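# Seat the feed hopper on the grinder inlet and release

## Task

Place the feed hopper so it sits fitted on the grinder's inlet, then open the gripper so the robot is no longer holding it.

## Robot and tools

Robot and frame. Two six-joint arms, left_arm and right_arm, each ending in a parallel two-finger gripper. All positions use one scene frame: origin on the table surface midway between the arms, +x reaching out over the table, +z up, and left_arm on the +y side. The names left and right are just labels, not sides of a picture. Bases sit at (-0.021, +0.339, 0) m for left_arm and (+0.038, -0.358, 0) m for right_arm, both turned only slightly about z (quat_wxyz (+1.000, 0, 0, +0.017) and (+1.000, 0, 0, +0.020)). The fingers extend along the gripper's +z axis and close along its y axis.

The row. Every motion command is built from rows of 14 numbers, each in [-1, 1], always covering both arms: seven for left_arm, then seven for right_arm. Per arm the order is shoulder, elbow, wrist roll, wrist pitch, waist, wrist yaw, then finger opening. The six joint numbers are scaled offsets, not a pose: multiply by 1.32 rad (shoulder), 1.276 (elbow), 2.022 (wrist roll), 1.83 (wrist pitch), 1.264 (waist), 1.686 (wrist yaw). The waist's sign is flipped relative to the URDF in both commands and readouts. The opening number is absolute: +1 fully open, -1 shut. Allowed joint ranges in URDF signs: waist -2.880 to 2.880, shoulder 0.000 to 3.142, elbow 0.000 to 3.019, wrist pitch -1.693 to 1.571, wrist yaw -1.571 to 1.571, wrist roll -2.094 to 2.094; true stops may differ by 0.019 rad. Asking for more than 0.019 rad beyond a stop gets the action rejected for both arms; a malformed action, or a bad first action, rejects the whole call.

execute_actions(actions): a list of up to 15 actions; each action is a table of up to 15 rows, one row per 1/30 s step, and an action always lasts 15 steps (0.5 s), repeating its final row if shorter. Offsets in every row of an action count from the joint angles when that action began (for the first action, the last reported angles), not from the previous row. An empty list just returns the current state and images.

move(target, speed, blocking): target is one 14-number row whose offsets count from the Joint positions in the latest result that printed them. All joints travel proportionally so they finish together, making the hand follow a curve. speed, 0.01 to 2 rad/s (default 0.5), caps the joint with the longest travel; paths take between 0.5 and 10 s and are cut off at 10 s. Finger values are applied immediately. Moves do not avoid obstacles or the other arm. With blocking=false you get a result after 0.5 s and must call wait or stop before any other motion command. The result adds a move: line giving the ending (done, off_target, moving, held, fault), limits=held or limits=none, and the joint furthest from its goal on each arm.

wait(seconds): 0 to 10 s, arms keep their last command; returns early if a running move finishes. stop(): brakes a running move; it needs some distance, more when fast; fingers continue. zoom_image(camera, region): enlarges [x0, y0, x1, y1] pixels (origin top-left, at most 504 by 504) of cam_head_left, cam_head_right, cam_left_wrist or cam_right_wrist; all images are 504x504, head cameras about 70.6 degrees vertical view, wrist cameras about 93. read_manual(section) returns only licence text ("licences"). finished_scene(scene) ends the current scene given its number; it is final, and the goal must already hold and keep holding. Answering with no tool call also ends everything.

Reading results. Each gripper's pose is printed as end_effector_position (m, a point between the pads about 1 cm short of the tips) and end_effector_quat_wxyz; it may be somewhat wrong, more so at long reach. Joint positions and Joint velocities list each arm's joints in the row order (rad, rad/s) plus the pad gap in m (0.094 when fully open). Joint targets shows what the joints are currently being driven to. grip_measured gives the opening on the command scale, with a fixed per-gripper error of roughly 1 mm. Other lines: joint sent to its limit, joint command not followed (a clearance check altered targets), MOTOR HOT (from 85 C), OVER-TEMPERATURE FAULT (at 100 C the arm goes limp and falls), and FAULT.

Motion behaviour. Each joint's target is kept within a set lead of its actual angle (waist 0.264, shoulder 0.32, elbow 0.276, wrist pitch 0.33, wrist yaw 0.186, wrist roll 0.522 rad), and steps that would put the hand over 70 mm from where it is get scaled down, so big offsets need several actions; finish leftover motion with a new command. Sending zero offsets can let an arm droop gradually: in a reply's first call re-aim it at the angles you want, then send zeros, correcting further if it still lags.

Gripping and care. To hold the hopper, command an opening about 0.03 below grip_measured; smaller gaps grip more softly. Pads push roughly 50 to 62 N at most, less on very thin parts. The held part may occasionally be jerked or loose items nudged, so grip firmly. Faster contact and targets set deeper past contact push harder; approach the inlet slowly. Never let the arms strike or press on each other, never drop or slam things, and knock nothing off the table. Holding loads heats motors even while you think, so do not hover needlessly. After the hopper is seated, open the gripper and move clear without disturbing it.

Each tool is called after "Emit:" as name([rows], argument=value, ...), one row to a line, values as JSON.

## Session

Emit:
execute_actions(actions=[])

Scene clock: 0.00 s.
left_arm: end_effector_position=(+0.1633, +0.7804, +0.2376) grip_measured=+1.000 end_effector_quat_wxyz=(-0.148, -0.220, +0.938, +0.223) | right_arm: end_effector_position=(+0.3704, -0.6104, +0.2423) grip_measured=+1.000 end_effector_quat_wxyz=(+0.064, +0.762, +0.634, -0.117)
Joint names: [shoulder, elbow, wrist roll, wrist pitch, waist, wrist yaw]
Joint positions: left_arm=[ 1.515  1.373  0.56  -1.324 -0.957 -0.533  0.094] | right_arm=[ 1.398  1.31   1.206 -1.438  0.583  0.264  0.094]
Joint velocities: left_arm=[-0.005  0.002  0.037 -0.012  0.015 -0.022  0.   ] | right_arm=[-0.005 -0.017  0.037 -0.002  0.015  0.022  0.   ]
Joint targets: left_arm=[1.519 1.396 0.560 -1.323 -0.957 -0.533] | right_arm=[1.397 1.336 1.206 -1.437 0.583 0.264]

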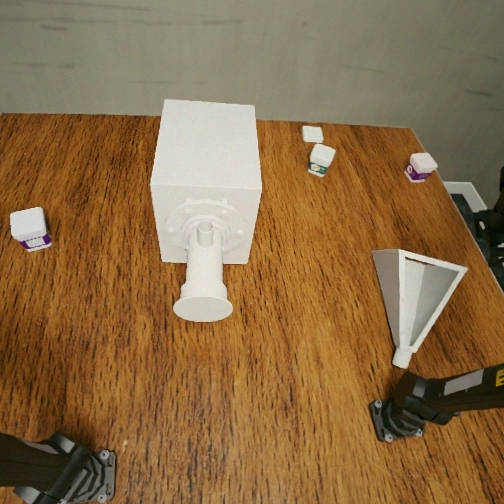

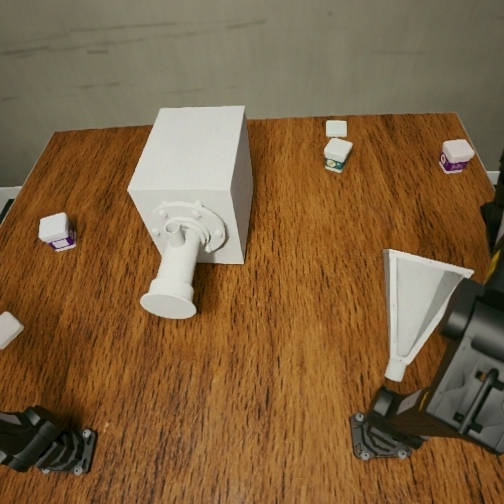

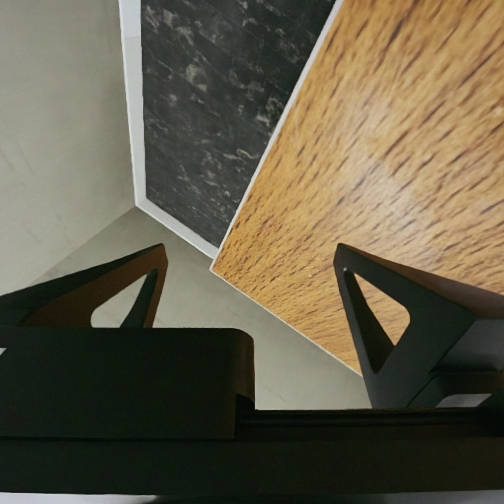

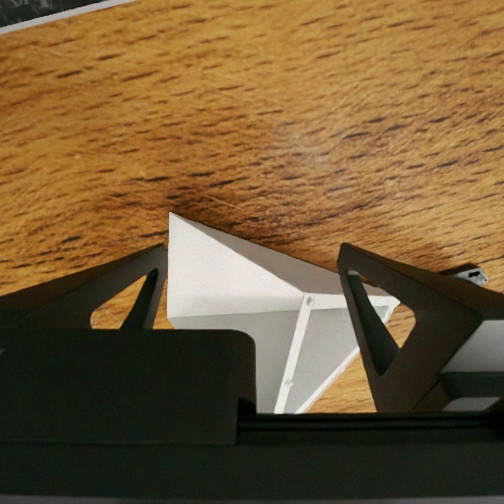

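Emit:
move(target=[-0.58,-0.02,-0.34,0,1,0.495,0.3,-0.397,-0.1,-0.6,0.095,-0.275,-0.157,1], speed=0.8)

Scene clock: 10.23 s.
left_arm: end_effector_position=(+0.2382, +0.2142, +0.5001) grip_measured=+0.302 end_effector_quat_wxyz=(+0.377, +0.132, +0.892, -0.212) | right_arm: end_effector_position=(+0.3636, -0.4247, +0.3795) grip_measured=+1.000 end_effector_quat_wxyz=(+0.294, +0.097, +0.950, -0.030)
Joint names: [shoulder, elbow, wrist roll, wrist pitch, waist, wrist yaw]
Joint positions: left_arm=[ 0.747  1.356 -0.116 -1.324  0.306  0.3    0.061] | right_arm=[ 0.872  1.187  0.002 -1.287  0.242  0.002  0.094]
Joint velocities: left_arm=[ 0.015 -0.002 -0.007 -0.017  0.005 -0.007 -0.   ] | right_arm=[-0.015 -0.002 -0.051 -0.012  0.005 -0.081  0.   ]
Joint targets: left_arm=[0.749 1.348 -0.128 -1.324 0.307 0.302] | right_arm=[0.873 1.183 -0.008 -1.264 0.235 -0.000]
move: off_target (right_arm); limits=none; left_arm: farthest joint: the wrist roll, 0.011 radians from its target (0.687 radians at the start); right_arm: farthest joint: the wrist pitch, 0.023 radians from its target (0.174 radians at the start)

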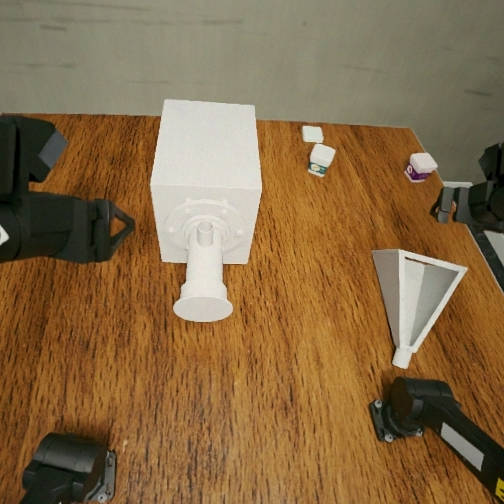

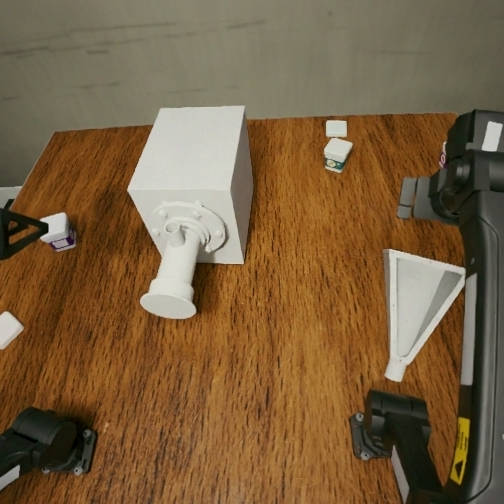

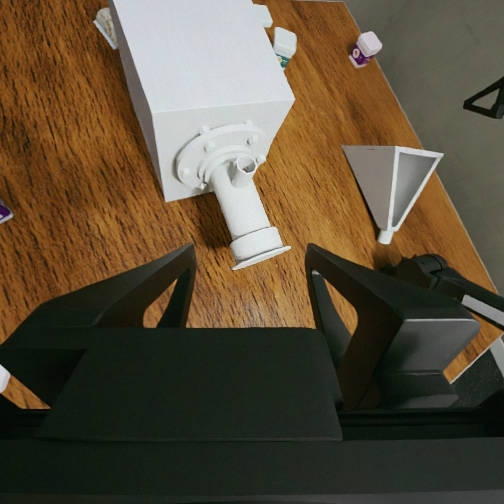

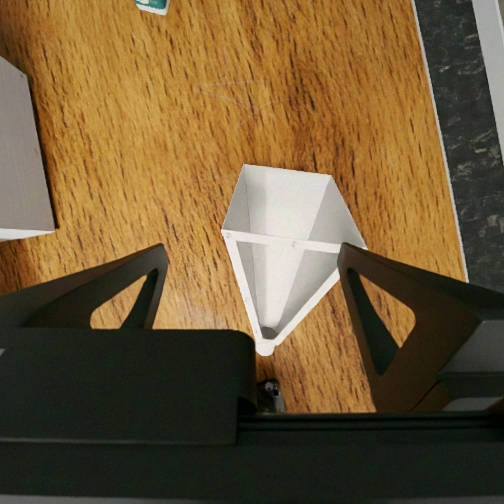

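Emit:
move(target=[0,0,0,0,0.55,0,0.3,0.665,0.265,0.025,-0.193,-0.1,0.11,0], speed=0.6)

Scene clock: 18.83 s.
left_arm: end_effector_position=(+0.0991, +0.0779, +0.5001) grip_measured=+0.302 end_effector_quat_wxyz=(+0.283, +0.426, +0.795, -0.327) | right_arm: end_effector_position=(+0.4805, -0.4258, +0.1563) grip_measured=+0.003 end_effector_quat_wxyz=(-0.165, +0.046, +0.981, -0.088)
Joint names: [shoulder, elbow, wrist roll, wrist pitch, waist, wrist yaw]
Joint positions: left_arm=[ 0.747  1.356 -0.116 -1.324  0.996  0.3    0.061] | right_arm=[ 1.754  1.477  0.043 -1.624  0.122  0.184  0.047]
Joint velocities: left_arm=[-0.015  0.007 -0.037 -0.002 -0.005 -0.007  0.   ] | right_arm=[-0.024  0.007 -0.037 -0.017  0.015 -0.11  -0.001]
Joint targets: left_arm=[0.747 1.356 -0.116 -1.324 1.001 0.300] | right_arm=[1.750 1.526 0.053 -1.640 0.116 0.187]
move: off_target (right_arm); limits=none; left_arm: farthest joint: the waist, 0.005 radians from its target (0.695 radians at the start); right_arm: farthest joint: the elbow, 0.048 radians from its target (0.338 radians at the start)

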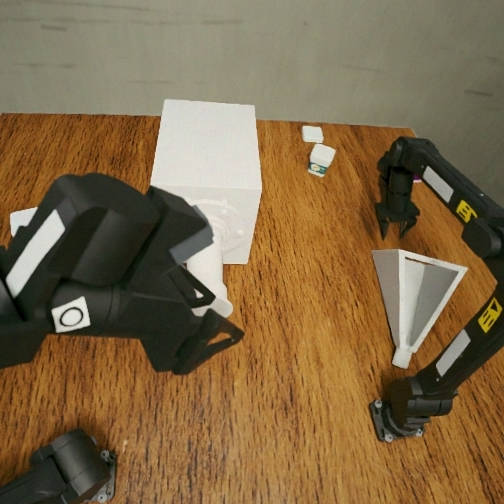

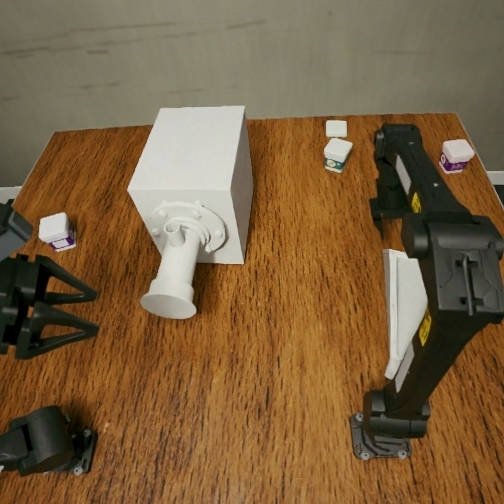

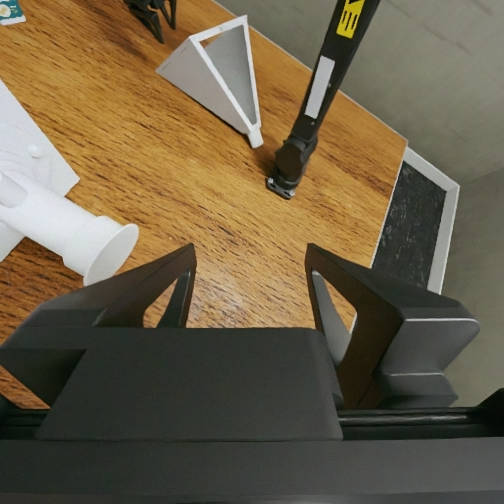

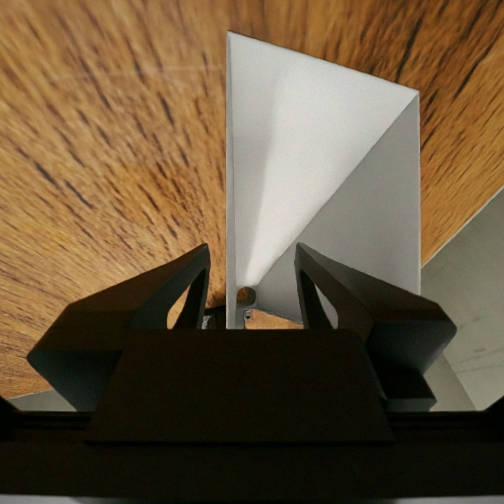

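Emit:
move(target=[0,0,0,0,0,0,0.3,0,-0.155,0.02,0.04,-0.027,0,0.15], speed=0.15)

Scene clock: 25.33 s.
left_arm: end_effector_position=(+0.0991, +0.0779, +0.5001) grip_measured=+0.302 end_effector_quat_wxyz=(+0.283, +0.426, +0.795, -0.327) | right_arm: end_effector_position=(+0.4251, -0.4118, +0.1003) grip_measured=+0.147 end_effector_quat_wxyz=(-0.228, +0.042, +0.968, -0.092)
Joint names: [shoulder, elbow, wrist roll, wrist pitch, waist, wrist yaw]
Joint positions: left_arm=[ 0.747  1.356 -0.116 -1.324  0.996  0.3    0.061] | right_arm=[ 1.754  1.284  0.073 -1.565  0.098  0.185  0.054]
Joint velocities: left_arm=[-0.005  0.002  0.022  0.002  0.024  0.022 -0.001] | right_arm=[-0.005 -0.002 -0.007  0.007  0.015  0.007  0.001]
Joint targets: left_arm=[0.747 1.356 -0.116 -1.324 0.996 0.300] | right_arm=[1.754 1.279 0.084 -1.550 0.089 0.185]
move: done; limits=none; left_arm: farthest joint: the waist, 0.000 radians from its target (0.000 radians at the start); right_arm: farthest joint: the wrist pitch, 0.014 radians from its target (0.073 radians at the start)

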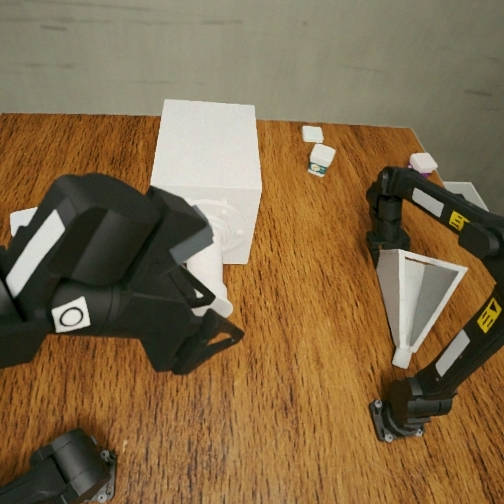

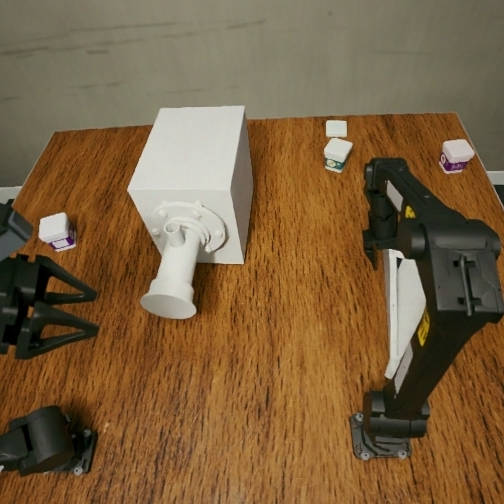

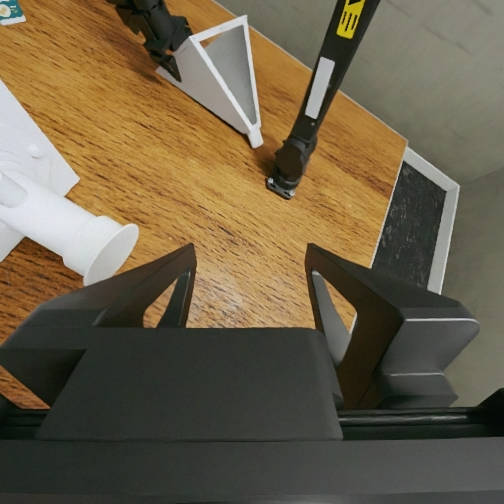

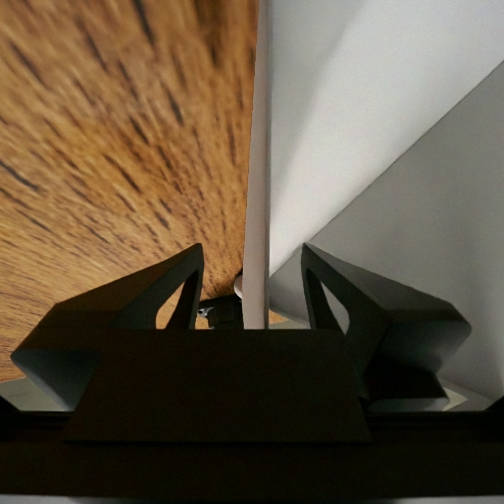

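Emit:
execute_actions([
  [[0,0,0,0,0,0,0.3,0,0,0.028,0,0.014,0,-0.5]],
  [[0,0,0,0,0,0,0.3,0,0.03,0,0,0,0,-1]],
])

Emit:
move(target=[0,0,0,0,0,0,0.3,-0.68,0.02,0,-0.03,-0.3,0.05,-1], speed=0.22)

Scene clock: 34.33 s.
left_arm: end_effector_position=(+0.0991, +0.0779, +0.5001) grip_measured=+0.302 end_effector_quat_wxyz=(+0.283, +0.426, +0.795, -0.327) | right_arm: end_effector_position=(+0.4251, -0.4127, +0.1003) grip_measured=-0.976 end_effector_quat_wxyz=(-0.227, +0.067, +0.968, -0.090)
Joint names: [shoulder, elbow, wrist roll, wrist pitch, waist, wrist yaw]
Joint positions: left_arm=[ 0.747  1.356 -0.116 -1.324  0.996  0.3    0.061] | right_arm=[ 1.754  1.285  0.115 -1.565  0.106  0.173  0.001]
Joint velocities: left_arm=[-0.005 -0.012 -0.037  0.002  0.024 -0.051 -0.001] | right_arm=[-0.005  0.007 -0.022 -0.007  0.005  0.007  0.   ]
Joint targets: left_arm=[0.747 1.356 -0.116 -1.324 0.996 0.300] | right_arm=[1.754 1.322 0.116 -1.565 0.106 0.184]

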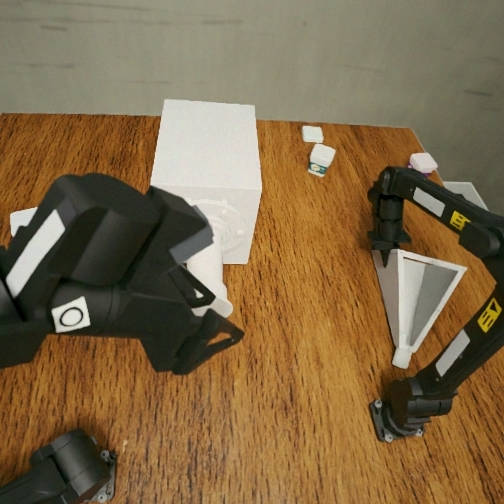

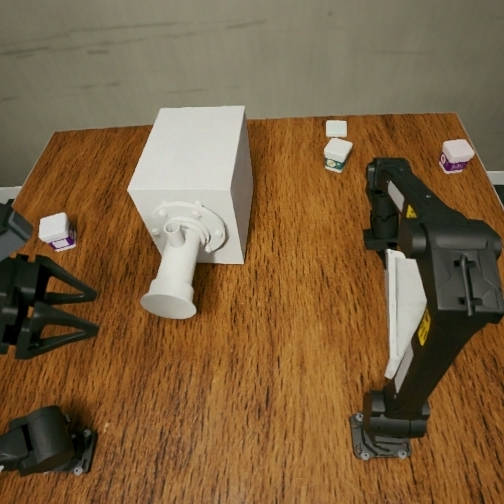

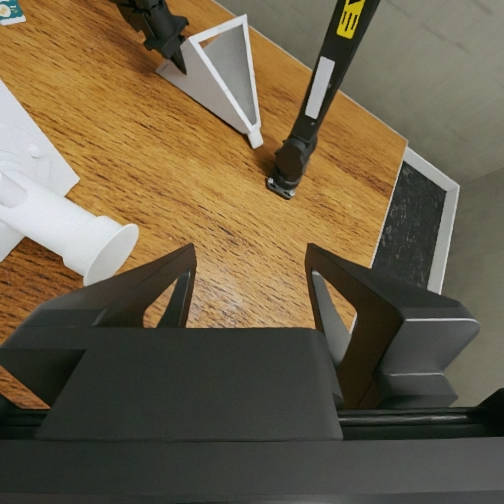

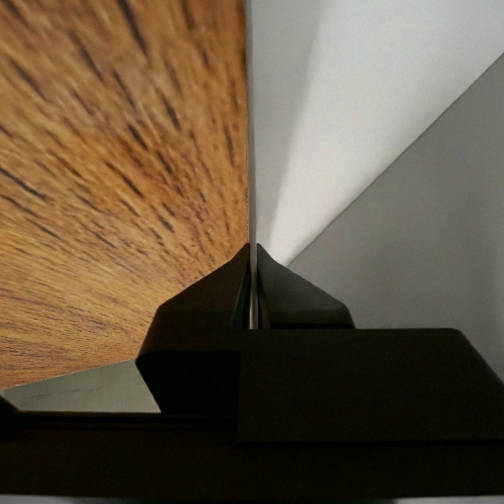

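Scene clock: 38.80 s.
left_arm: end_effector_position=(+0.0991, +0.0779, +0.5001) grip_measured=+0.302 end_effector_quat_wxyz=(+0.283, +0.426, +0.795, -0.327) | right_arm: end_effector_position=(+0.3063, -0.3140, +0.3822) grip_measured=-0.976 end_effector_quat_wxyz=(+0.187, -0.065, +0.978, -0.073)
Joint names: [shoulder, elbow, wrist roll, wrist pitch, waist, wrist yaw]
Joint positions: left_arm=[ 0.747  1.356 -0.116 -1.324  0.996  0.3    0.061] | right_arm=[ 0.886  1.271  0.134 -1.619 -0.265  0.228  0.001]
Joint velocities: left_arm=[-0.015  0.007  0.066  0.002  0.005 -0.022 -0.   ] | right_arm=[-0.005  0.007  0.066 -0.007  0.005  0.022  0.   ]
Joint targets: left_arm=[0.747 1.356 -0.116 -1.324 0.996 0.300] | right_arm=[0.856 1.310 0.115 -1.620 -0.274 0.258]
move: off_target (right_arm); limits=none; left_arm: farthest joint: the waist, 0.000 radians from its target (0.000 radians at the start); right_arm: farthest joint: the elbow, 0.040 radians from its target (0.026 radians at the start)

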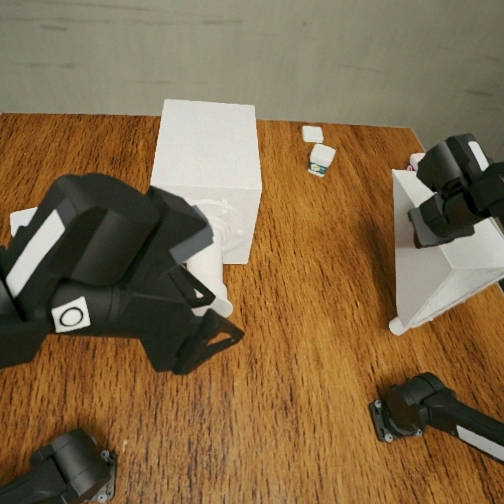

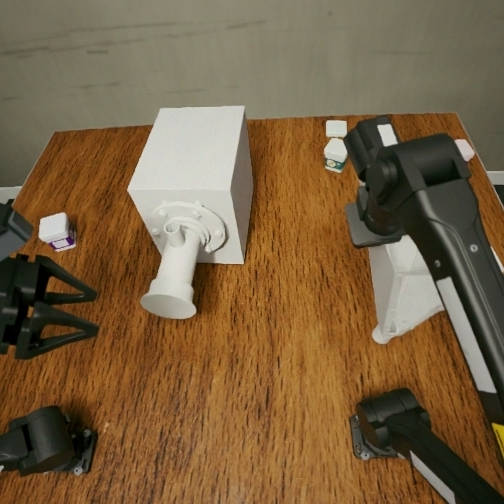

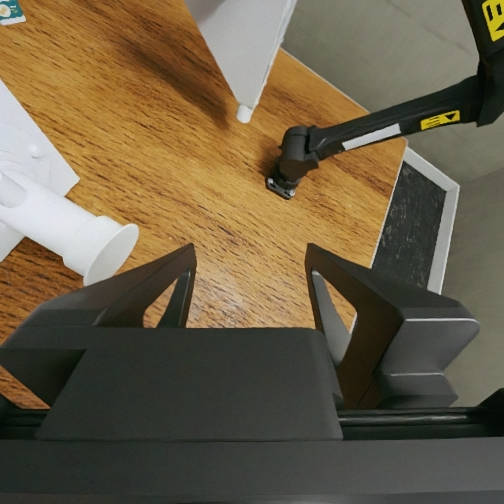

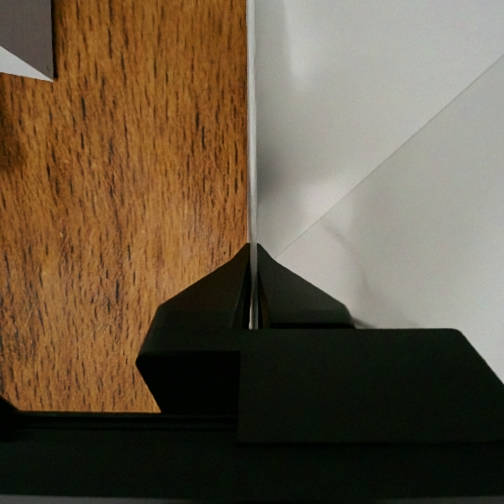

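Emit:
move(target=[0,0,0,0,-0.1,0,0.3,-0.13,-0.02,-0.2,0.1,-0.9,-0.01,-1], speed=0.3)

Emit:
move(target=[0,0,0,0,0,0,0.3,-0.025,0,-0.165,0.065,-0.262,-0.025,-1], speed=0.25)

Scene clock: 50.93 s.
left_arm: end_effector_position=(+0.1285, +0.0935, +0.5001) grip_measured=+0.302 end_effector_quat_wxyz=(+0.301, +0.379, +0.818, -0.310) | right_arm: end_effector_position=(+0.1034, -0.1050, +0.3932) grip_measured=-0.978 end_effector_quat_wxyz=(-0.260, +0.694, -0.667, -0.075)
Joint names: [shoulder, elbow, wrist roll, wrist pitch, waist, wrist yaw]
Joint positions: left_arm=[ 0.747  1.356 -0.116 -1.324  0.881  0.3    0.061] | right_arm=[ 0.757  1.201 -0.22  -1.495 -1.399  0.182  0.001]
Joint velocities: left_arm=[ 0.005  0.017 -0.007 -0.012 -0.005  0.037 -0.001] | right_arm=[-0.015 -0.007 -0.037 -0.012  0.005 -0.081 -0.001]
Joint targets: left_arm=[0.747 1.356 -0.116 -1.324 0.870 0.300] | right_arm=[0.714 1.245 -0.270 -1.435 -1.403 0.211]
move: off_target (right_arm); limits=none; left_arm: farthest joint: the waist, 0.011 radians from its target (0.127 radians at the start); right_arm: farthest joint: the wrist pitch, 0.059 radians from its target (0.183 radians at the start)

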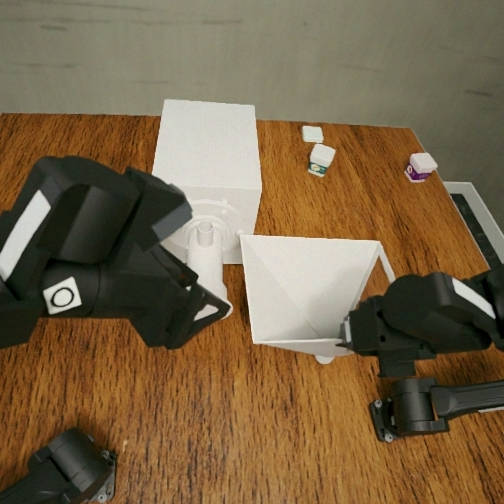

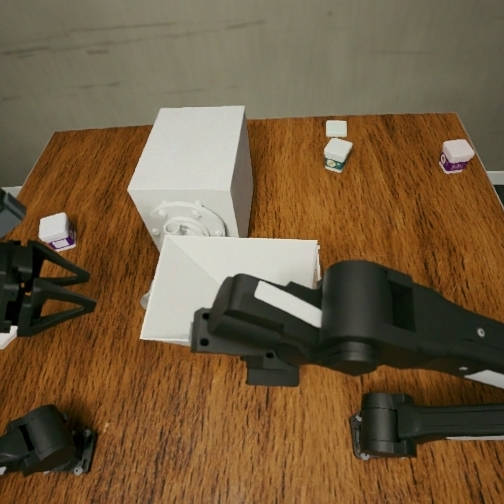

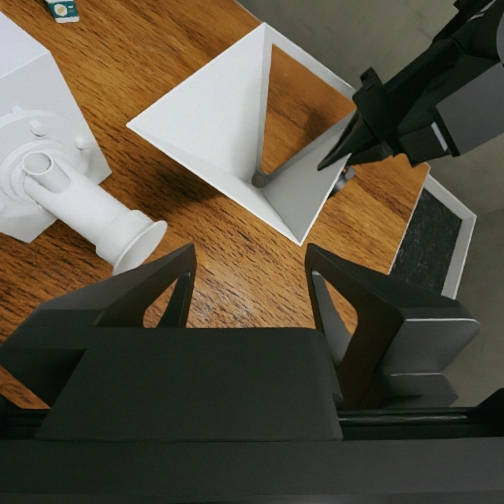

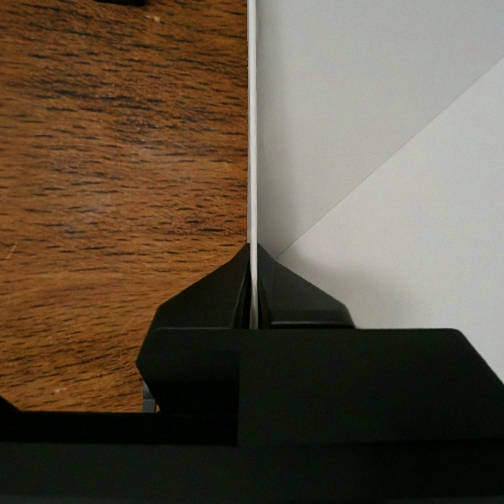

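Scene clock: 52.83 s.
left_arm: end_effector_position=(+0.1285, +0.0935, +0.5001) grip_measured=+0.302 end_effector_quat_wxyz=(+0.301, +0.379, +0.818, -0.310) | right_arm: end_effector_position=(+0.0047, -0.0871, +0.3685) grip_measured=-0.978 end_effector_quat_wxyz=(-0.234, +0.871, -0.419, -0.103)
Joint names: [shoulder, elbow, wrist roll, wrist pitch, waist, wrist yaw]
Joint positions: left_arm=[ 0.747  1.356 -0.116 -1.324  0.881  0.3    0.061] | right_arm=[ 0.772  1.145 -0.506 -1.439 -1.726  0.113  0.001]
Joint velocities: left_arm=[-0.005 -0.002 -0.066 -0.022 -0.005 -0.007 -0.   ] | right_arm=[ 0.005 -0.002 -0.081  0.017  0.005  0.051 -0.001]
Joint targets: left_arm=[0.747 1.356 -0.116 -1.324 0.881 0.300] | right_arm=[0.724 1.201 -0.554 -1.376 -1.730 0.140]
move: off_target (right_arm); limits=none; left_arm: farthest joint: the waist, 0.000 radians from its target (0.000 radians at the start); right_arm: farthest joint: the wrist pitch, 0.063 radians from its target (0.119 radians at the start)

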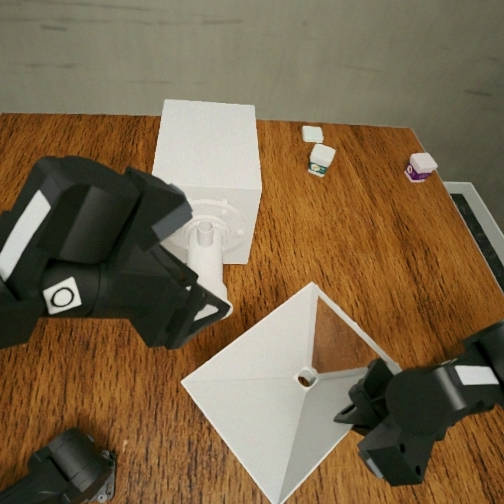

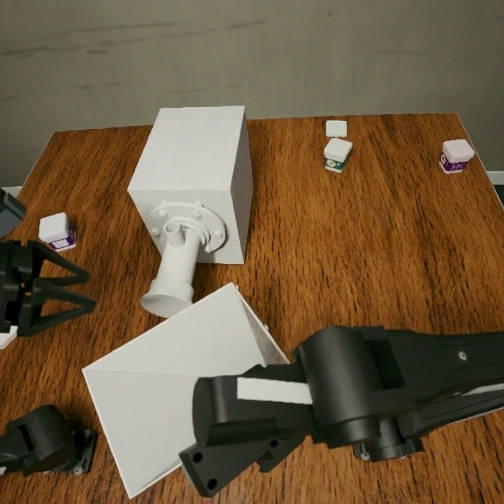

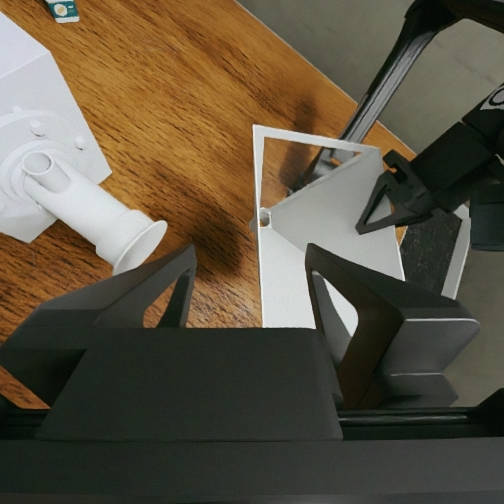

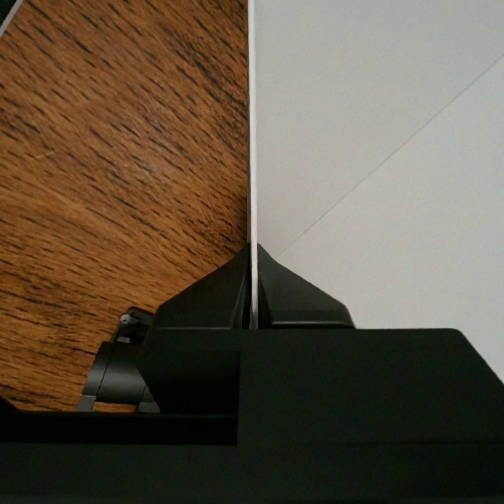

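Emit:
execute_actions([
  [[0.042,-0.015,-0.037,0.013,0.045,-0.028,0.4,-0.034,0.055,-0.023,0.032,0,0.016,-1]],
  [[0.042,-0.015,-0.037,0.013,0.045,-0.028,0.4,-0.034,0.055,-0.023,0.032,0,0.016,-1]],
  [[0.042,-0.015,0,0,0.045,0,0.4,-0.034,0.055,-0.023,0.032,0,0.016,-1]],
])

Scene clock: 67.20 s.
left_arm: end_effector_position=(+0.1356, +0.0257, +0.4154) grip_measured=+0.398 end_effector_quat_wxyz=(+0.189, +0.383, +0.866, -0.259) | right_arm: end_effector_position=(+0.0047, -0.0871, +0.3685) grip_measured=-0.978 end_effector_quat_wxyz=(-0.234, +0.871, -0.419, -0.103)
Joint names: [shoulder, elbow, wrist roll, wrist pitch, waist, wrist yaw]
Joint positions: left_arm=[ 0.933  1.299 -0.239 -1.314  1.038  0.212  0.066] | right_arm=[ 0.772  1.145 -0.507 -1.439 -1.726  0.113  0.001]
Joint velocities: left_arm=[0.005 0.017 0.051 0.002 0.005 0.007 0.   ] | right_arm=[-0.015 -0.002 -0.066  0.007 -0.005 -0.007  0.   ]
Joint targets: left_arm=[0.927 1.299 -0.239 -1.314 1.042 0.212] | right_arm=[0.727 1.215 -0.554 -1.381 -1.726 0.140]

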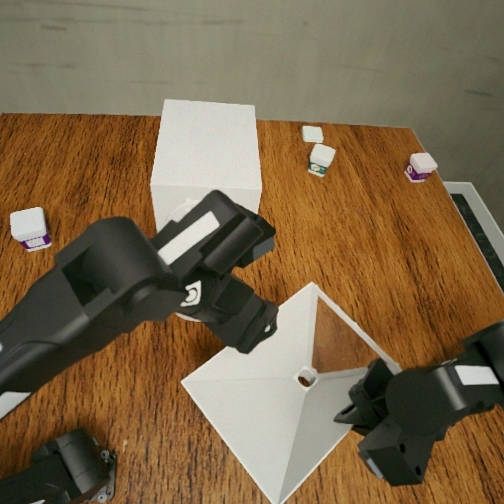

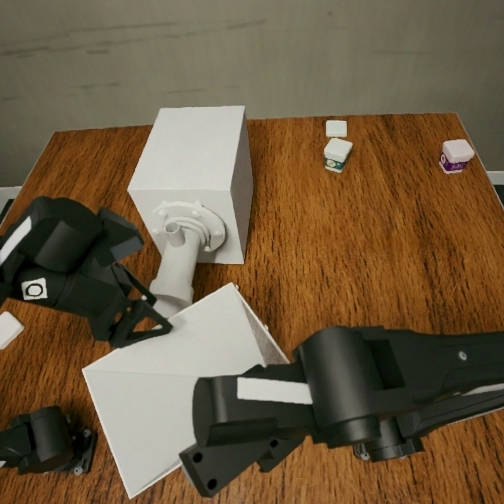

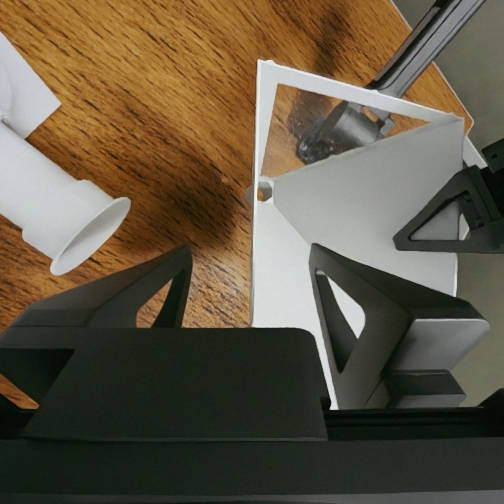

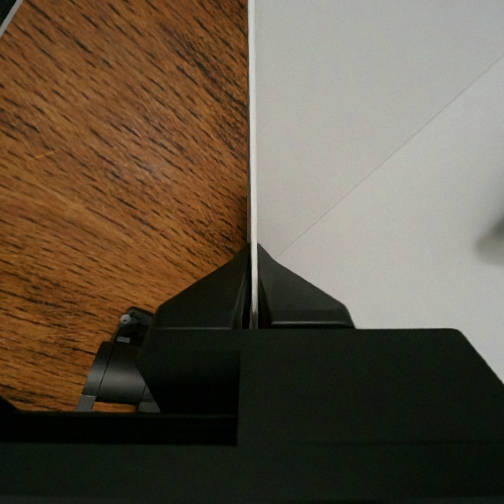

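Emit:
execute_actions([
  [[0.012,-0.037,0,0.048,0.017,0,0.2,-0.034,0.055,-0.023,0.032,0,0.016,-1]],
  [[0.012,-0.037,0,0.048,0.017,0,0,-0.034,0.055,-0.023,0.032,0,0.016,-1]],
  [[0.012,-0.037,0,0.048,0.017,0,-0.4,-0.034,0.055,-0.023,0.032,0,0.016,-1]],
])

Scene clock: 83.27 s.
left_arm: end_effector_position=(+0.1437, -0.0132, +0.3647) grip_measured=-0.398 end_effector_quat_wxyz=(+0.199, +0.398, +0.853, -0.273) | right_arm: end_effector_position=(+0.0045, -0.0872, +0.3684) grip_measured=-0.978 end_effector_quat_wxyz=(-0.233, +0.871, -0.419, -0.103)
Joint names: [shoulder, elbow, wrist roll, wrist pitch, waist, wrist yaw]
Joint positions: left_arm=[ 0.972  1.167 -0.239 -1.106  1.074  0.212  0.028] | right_arm=[ 0.772  1.145 -0.507 -1.439 -1.726  0.112  0.001]
Joint velocities: left_arm=[ 0.005 -0.012  0.051 -0.012 -0.015 -0.022  0.   ] | right_arm=[-0.005 -0.007 -0.007  0.007 -0.015 -0.007  0.   ]
Joint targets: left_arm=[0.977 1.163 -0.239 -1.088 1.084 0.212] | right_arm=[0.727 1.215 -0.554 -1.381 -1.726 0.140]

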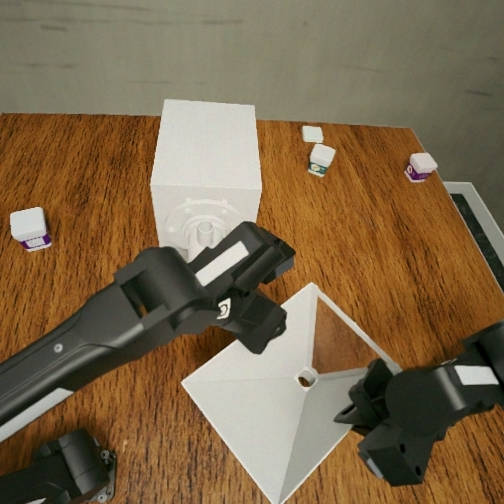

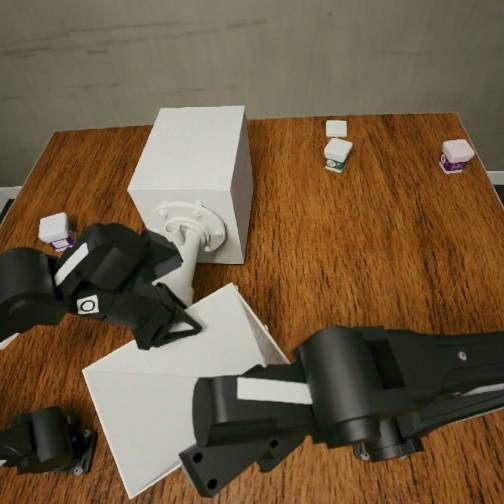

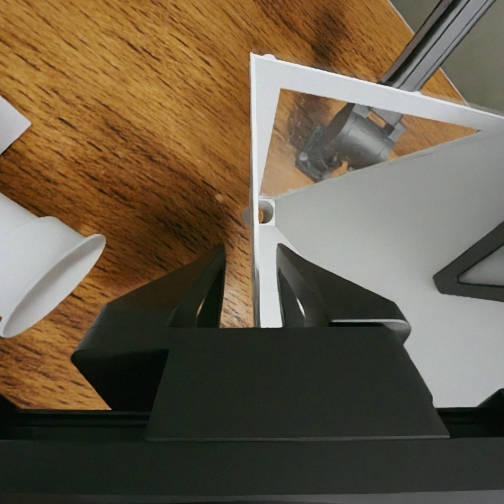

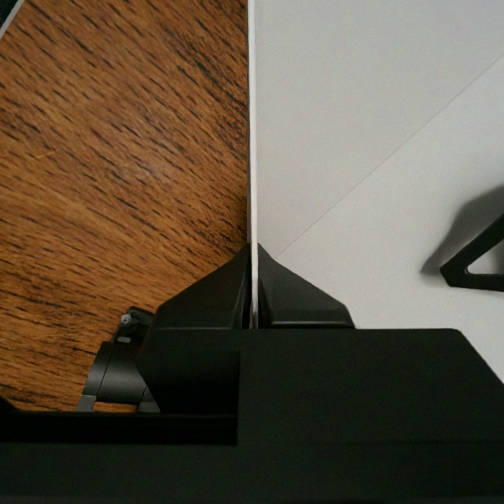

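Emit:
execute_actions([
  [[0,-0.026,0,0,0.02,0,-0.6,-0.034,0.055,-0.023,0.032,0,0.016,-1]],
])

Emit:
zoom_image(camera="cam_head_right", region=[70,230,270,400])

Scene clock: 88.43 s.
left_arm: end_effector_position=(+0.1382, -0.0127, +0.3597) grip_measured=-0.598 end_effector_quat_wxyz=(+0.194, +0.403, +0.852, -0.272) | right_arm: end_effector_position=(+0.0020, -0.0875, +0.3682) grip_measured=-0.976 end_effector_quat_wxyz=(-0.229, +0.872, -0.417, -0.109)
Joint names: [shoulder, elbow, wrist roll, wrist pitch, waist, wrist yaw]
Joint positions: left_arm=[ 0.966  1.154 -0.239 -1.106  1.086  0.212  0.019] | right_arm=[ 0.772  1.145 -0.507 -1.439 -1.726  0.097  0.001]
Joint velocities: left_arm=[-0.024 -0.027 -0.037 -0.017 -0.015 -0.037 -0.001] | right_arm=[ 0.005  0.022  0.066 -0.022  0.015 -0.11   0.001]
Joint targets: left_arm=[0.972 1.134 -0.239 -1.106 1.099 0.212] | right_arm=[0.727 1.215 -0.554 -1.380 -1.726 0.138]

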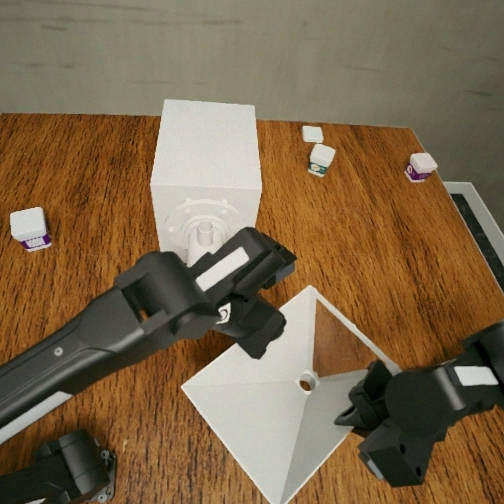

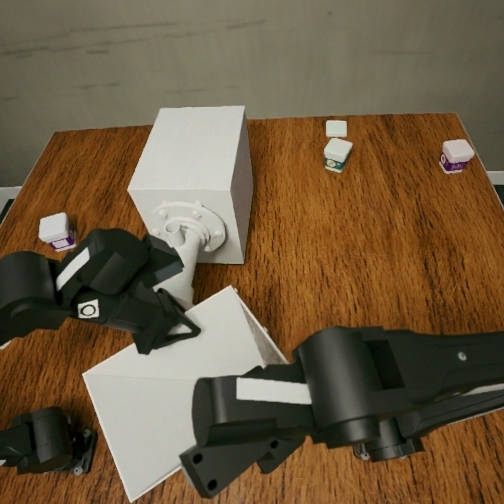

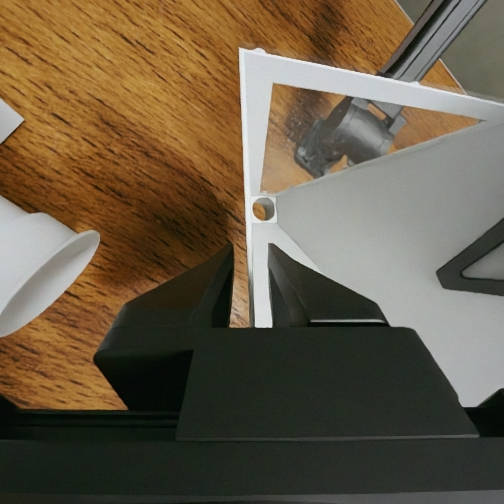

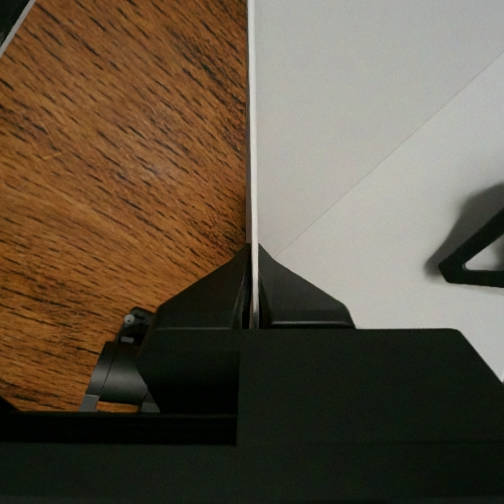

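Region (70, 230, 270, 400) of cam_head_right's 504x504 image, scaled by 2.520, with more detail than that image has; it fills the top 428 rows of this view, and the rest is white.

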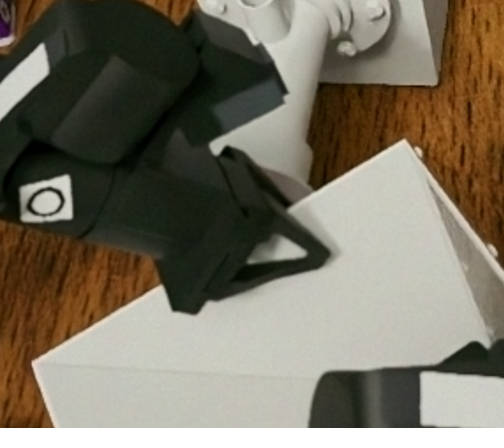

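Emit:
execute_actions([
  [[0,0.03,-0.03,0,0,0,-0.85,-0.034,0.055,-0.023,0.032,0,0.02,-1]],
  [[0,0.03,0,0.01,0,0,-1,-0.034,0.055,-0.023,0.032,0,0.016,-1]],
  [[-0.02,0.055,-0.015,0.025,0,0.015,-1,-0.01,0.03,0,0.01,0,0,-1]],
  [[-0.022,0.055,-0.02,0.025,0,0.015,-1,0,0.03,0,0,0,0,-0.4]],
  [[-0.022,0.055,-0.02,0.025,0,0.015,-1,0,0.1,0,-0.05,-0.02,0,-0.2]],
  [[-0.022,0.055,-0.02,0.025,0,0.015,-1,0,0.1,0,-0.05,-0.02,0,-0.2]],
  [[-0.022,0.055,-0.02,0.025,0,0.015,-1,-0.05,0.09,0,-0.03,0,0,-0.2]],
])

Scene clock: 102.30 s.
left_arm: end_effector_position=(+0.1418, -0.0228, +0.3457) grip_measured=-0.988 end_effector_quat_wxyz=(+0.172, +0.388, +0.864, -0.270) | right_arm: end_effector_position=(+0.0040, -0.1466, +0.4765) grip_measured=-0.203 end_effector_quat_wxyz=(-0.275, +0.860, -0.400, -0.160)
Joint names: [shoulder, elbow, wrist roll, wrist pitch, waist, wrist yaw]
Joint positions: left_arm=[ 1.009  1.156 -0.279 -1.101  1.086  0.223  0.001] | right_arm=[ 0.697  1.401 -0.498 -1.632 -1.76   0.083  0.037]
Joint velocities: left_arm=[-0.015  0.007 -0.022 -0.022  0.005 -0.095  0.001] | right_arm=[ 0.024 -0.037  0.007  0.007  0.005 -0.007  0.001]
Joint targets: left_arm=[0.969 1.226 -0.319 -1.055 1.086 0.248] | right_arm=[0.707 1.434 -0.498 -1.647 -1.760 0.083]

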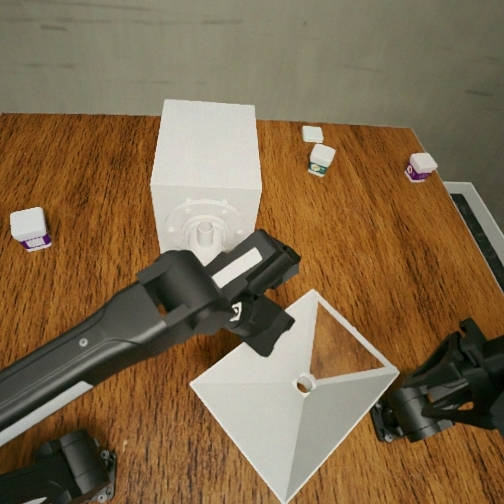

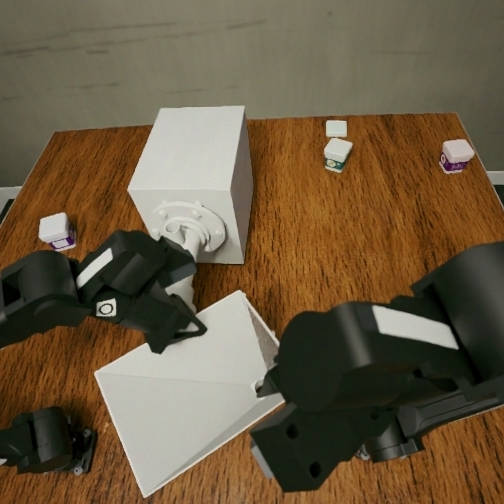

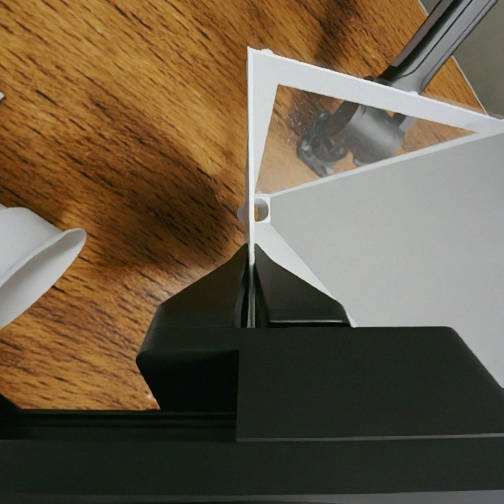

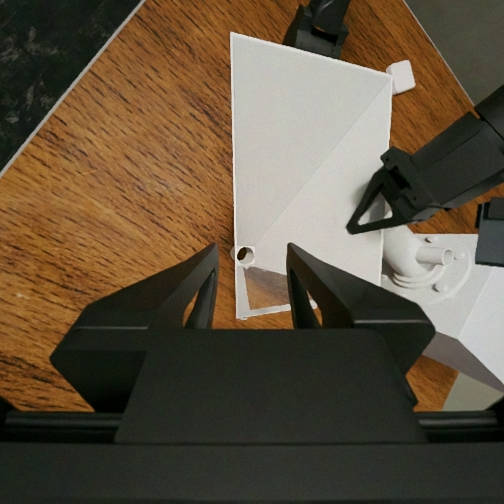

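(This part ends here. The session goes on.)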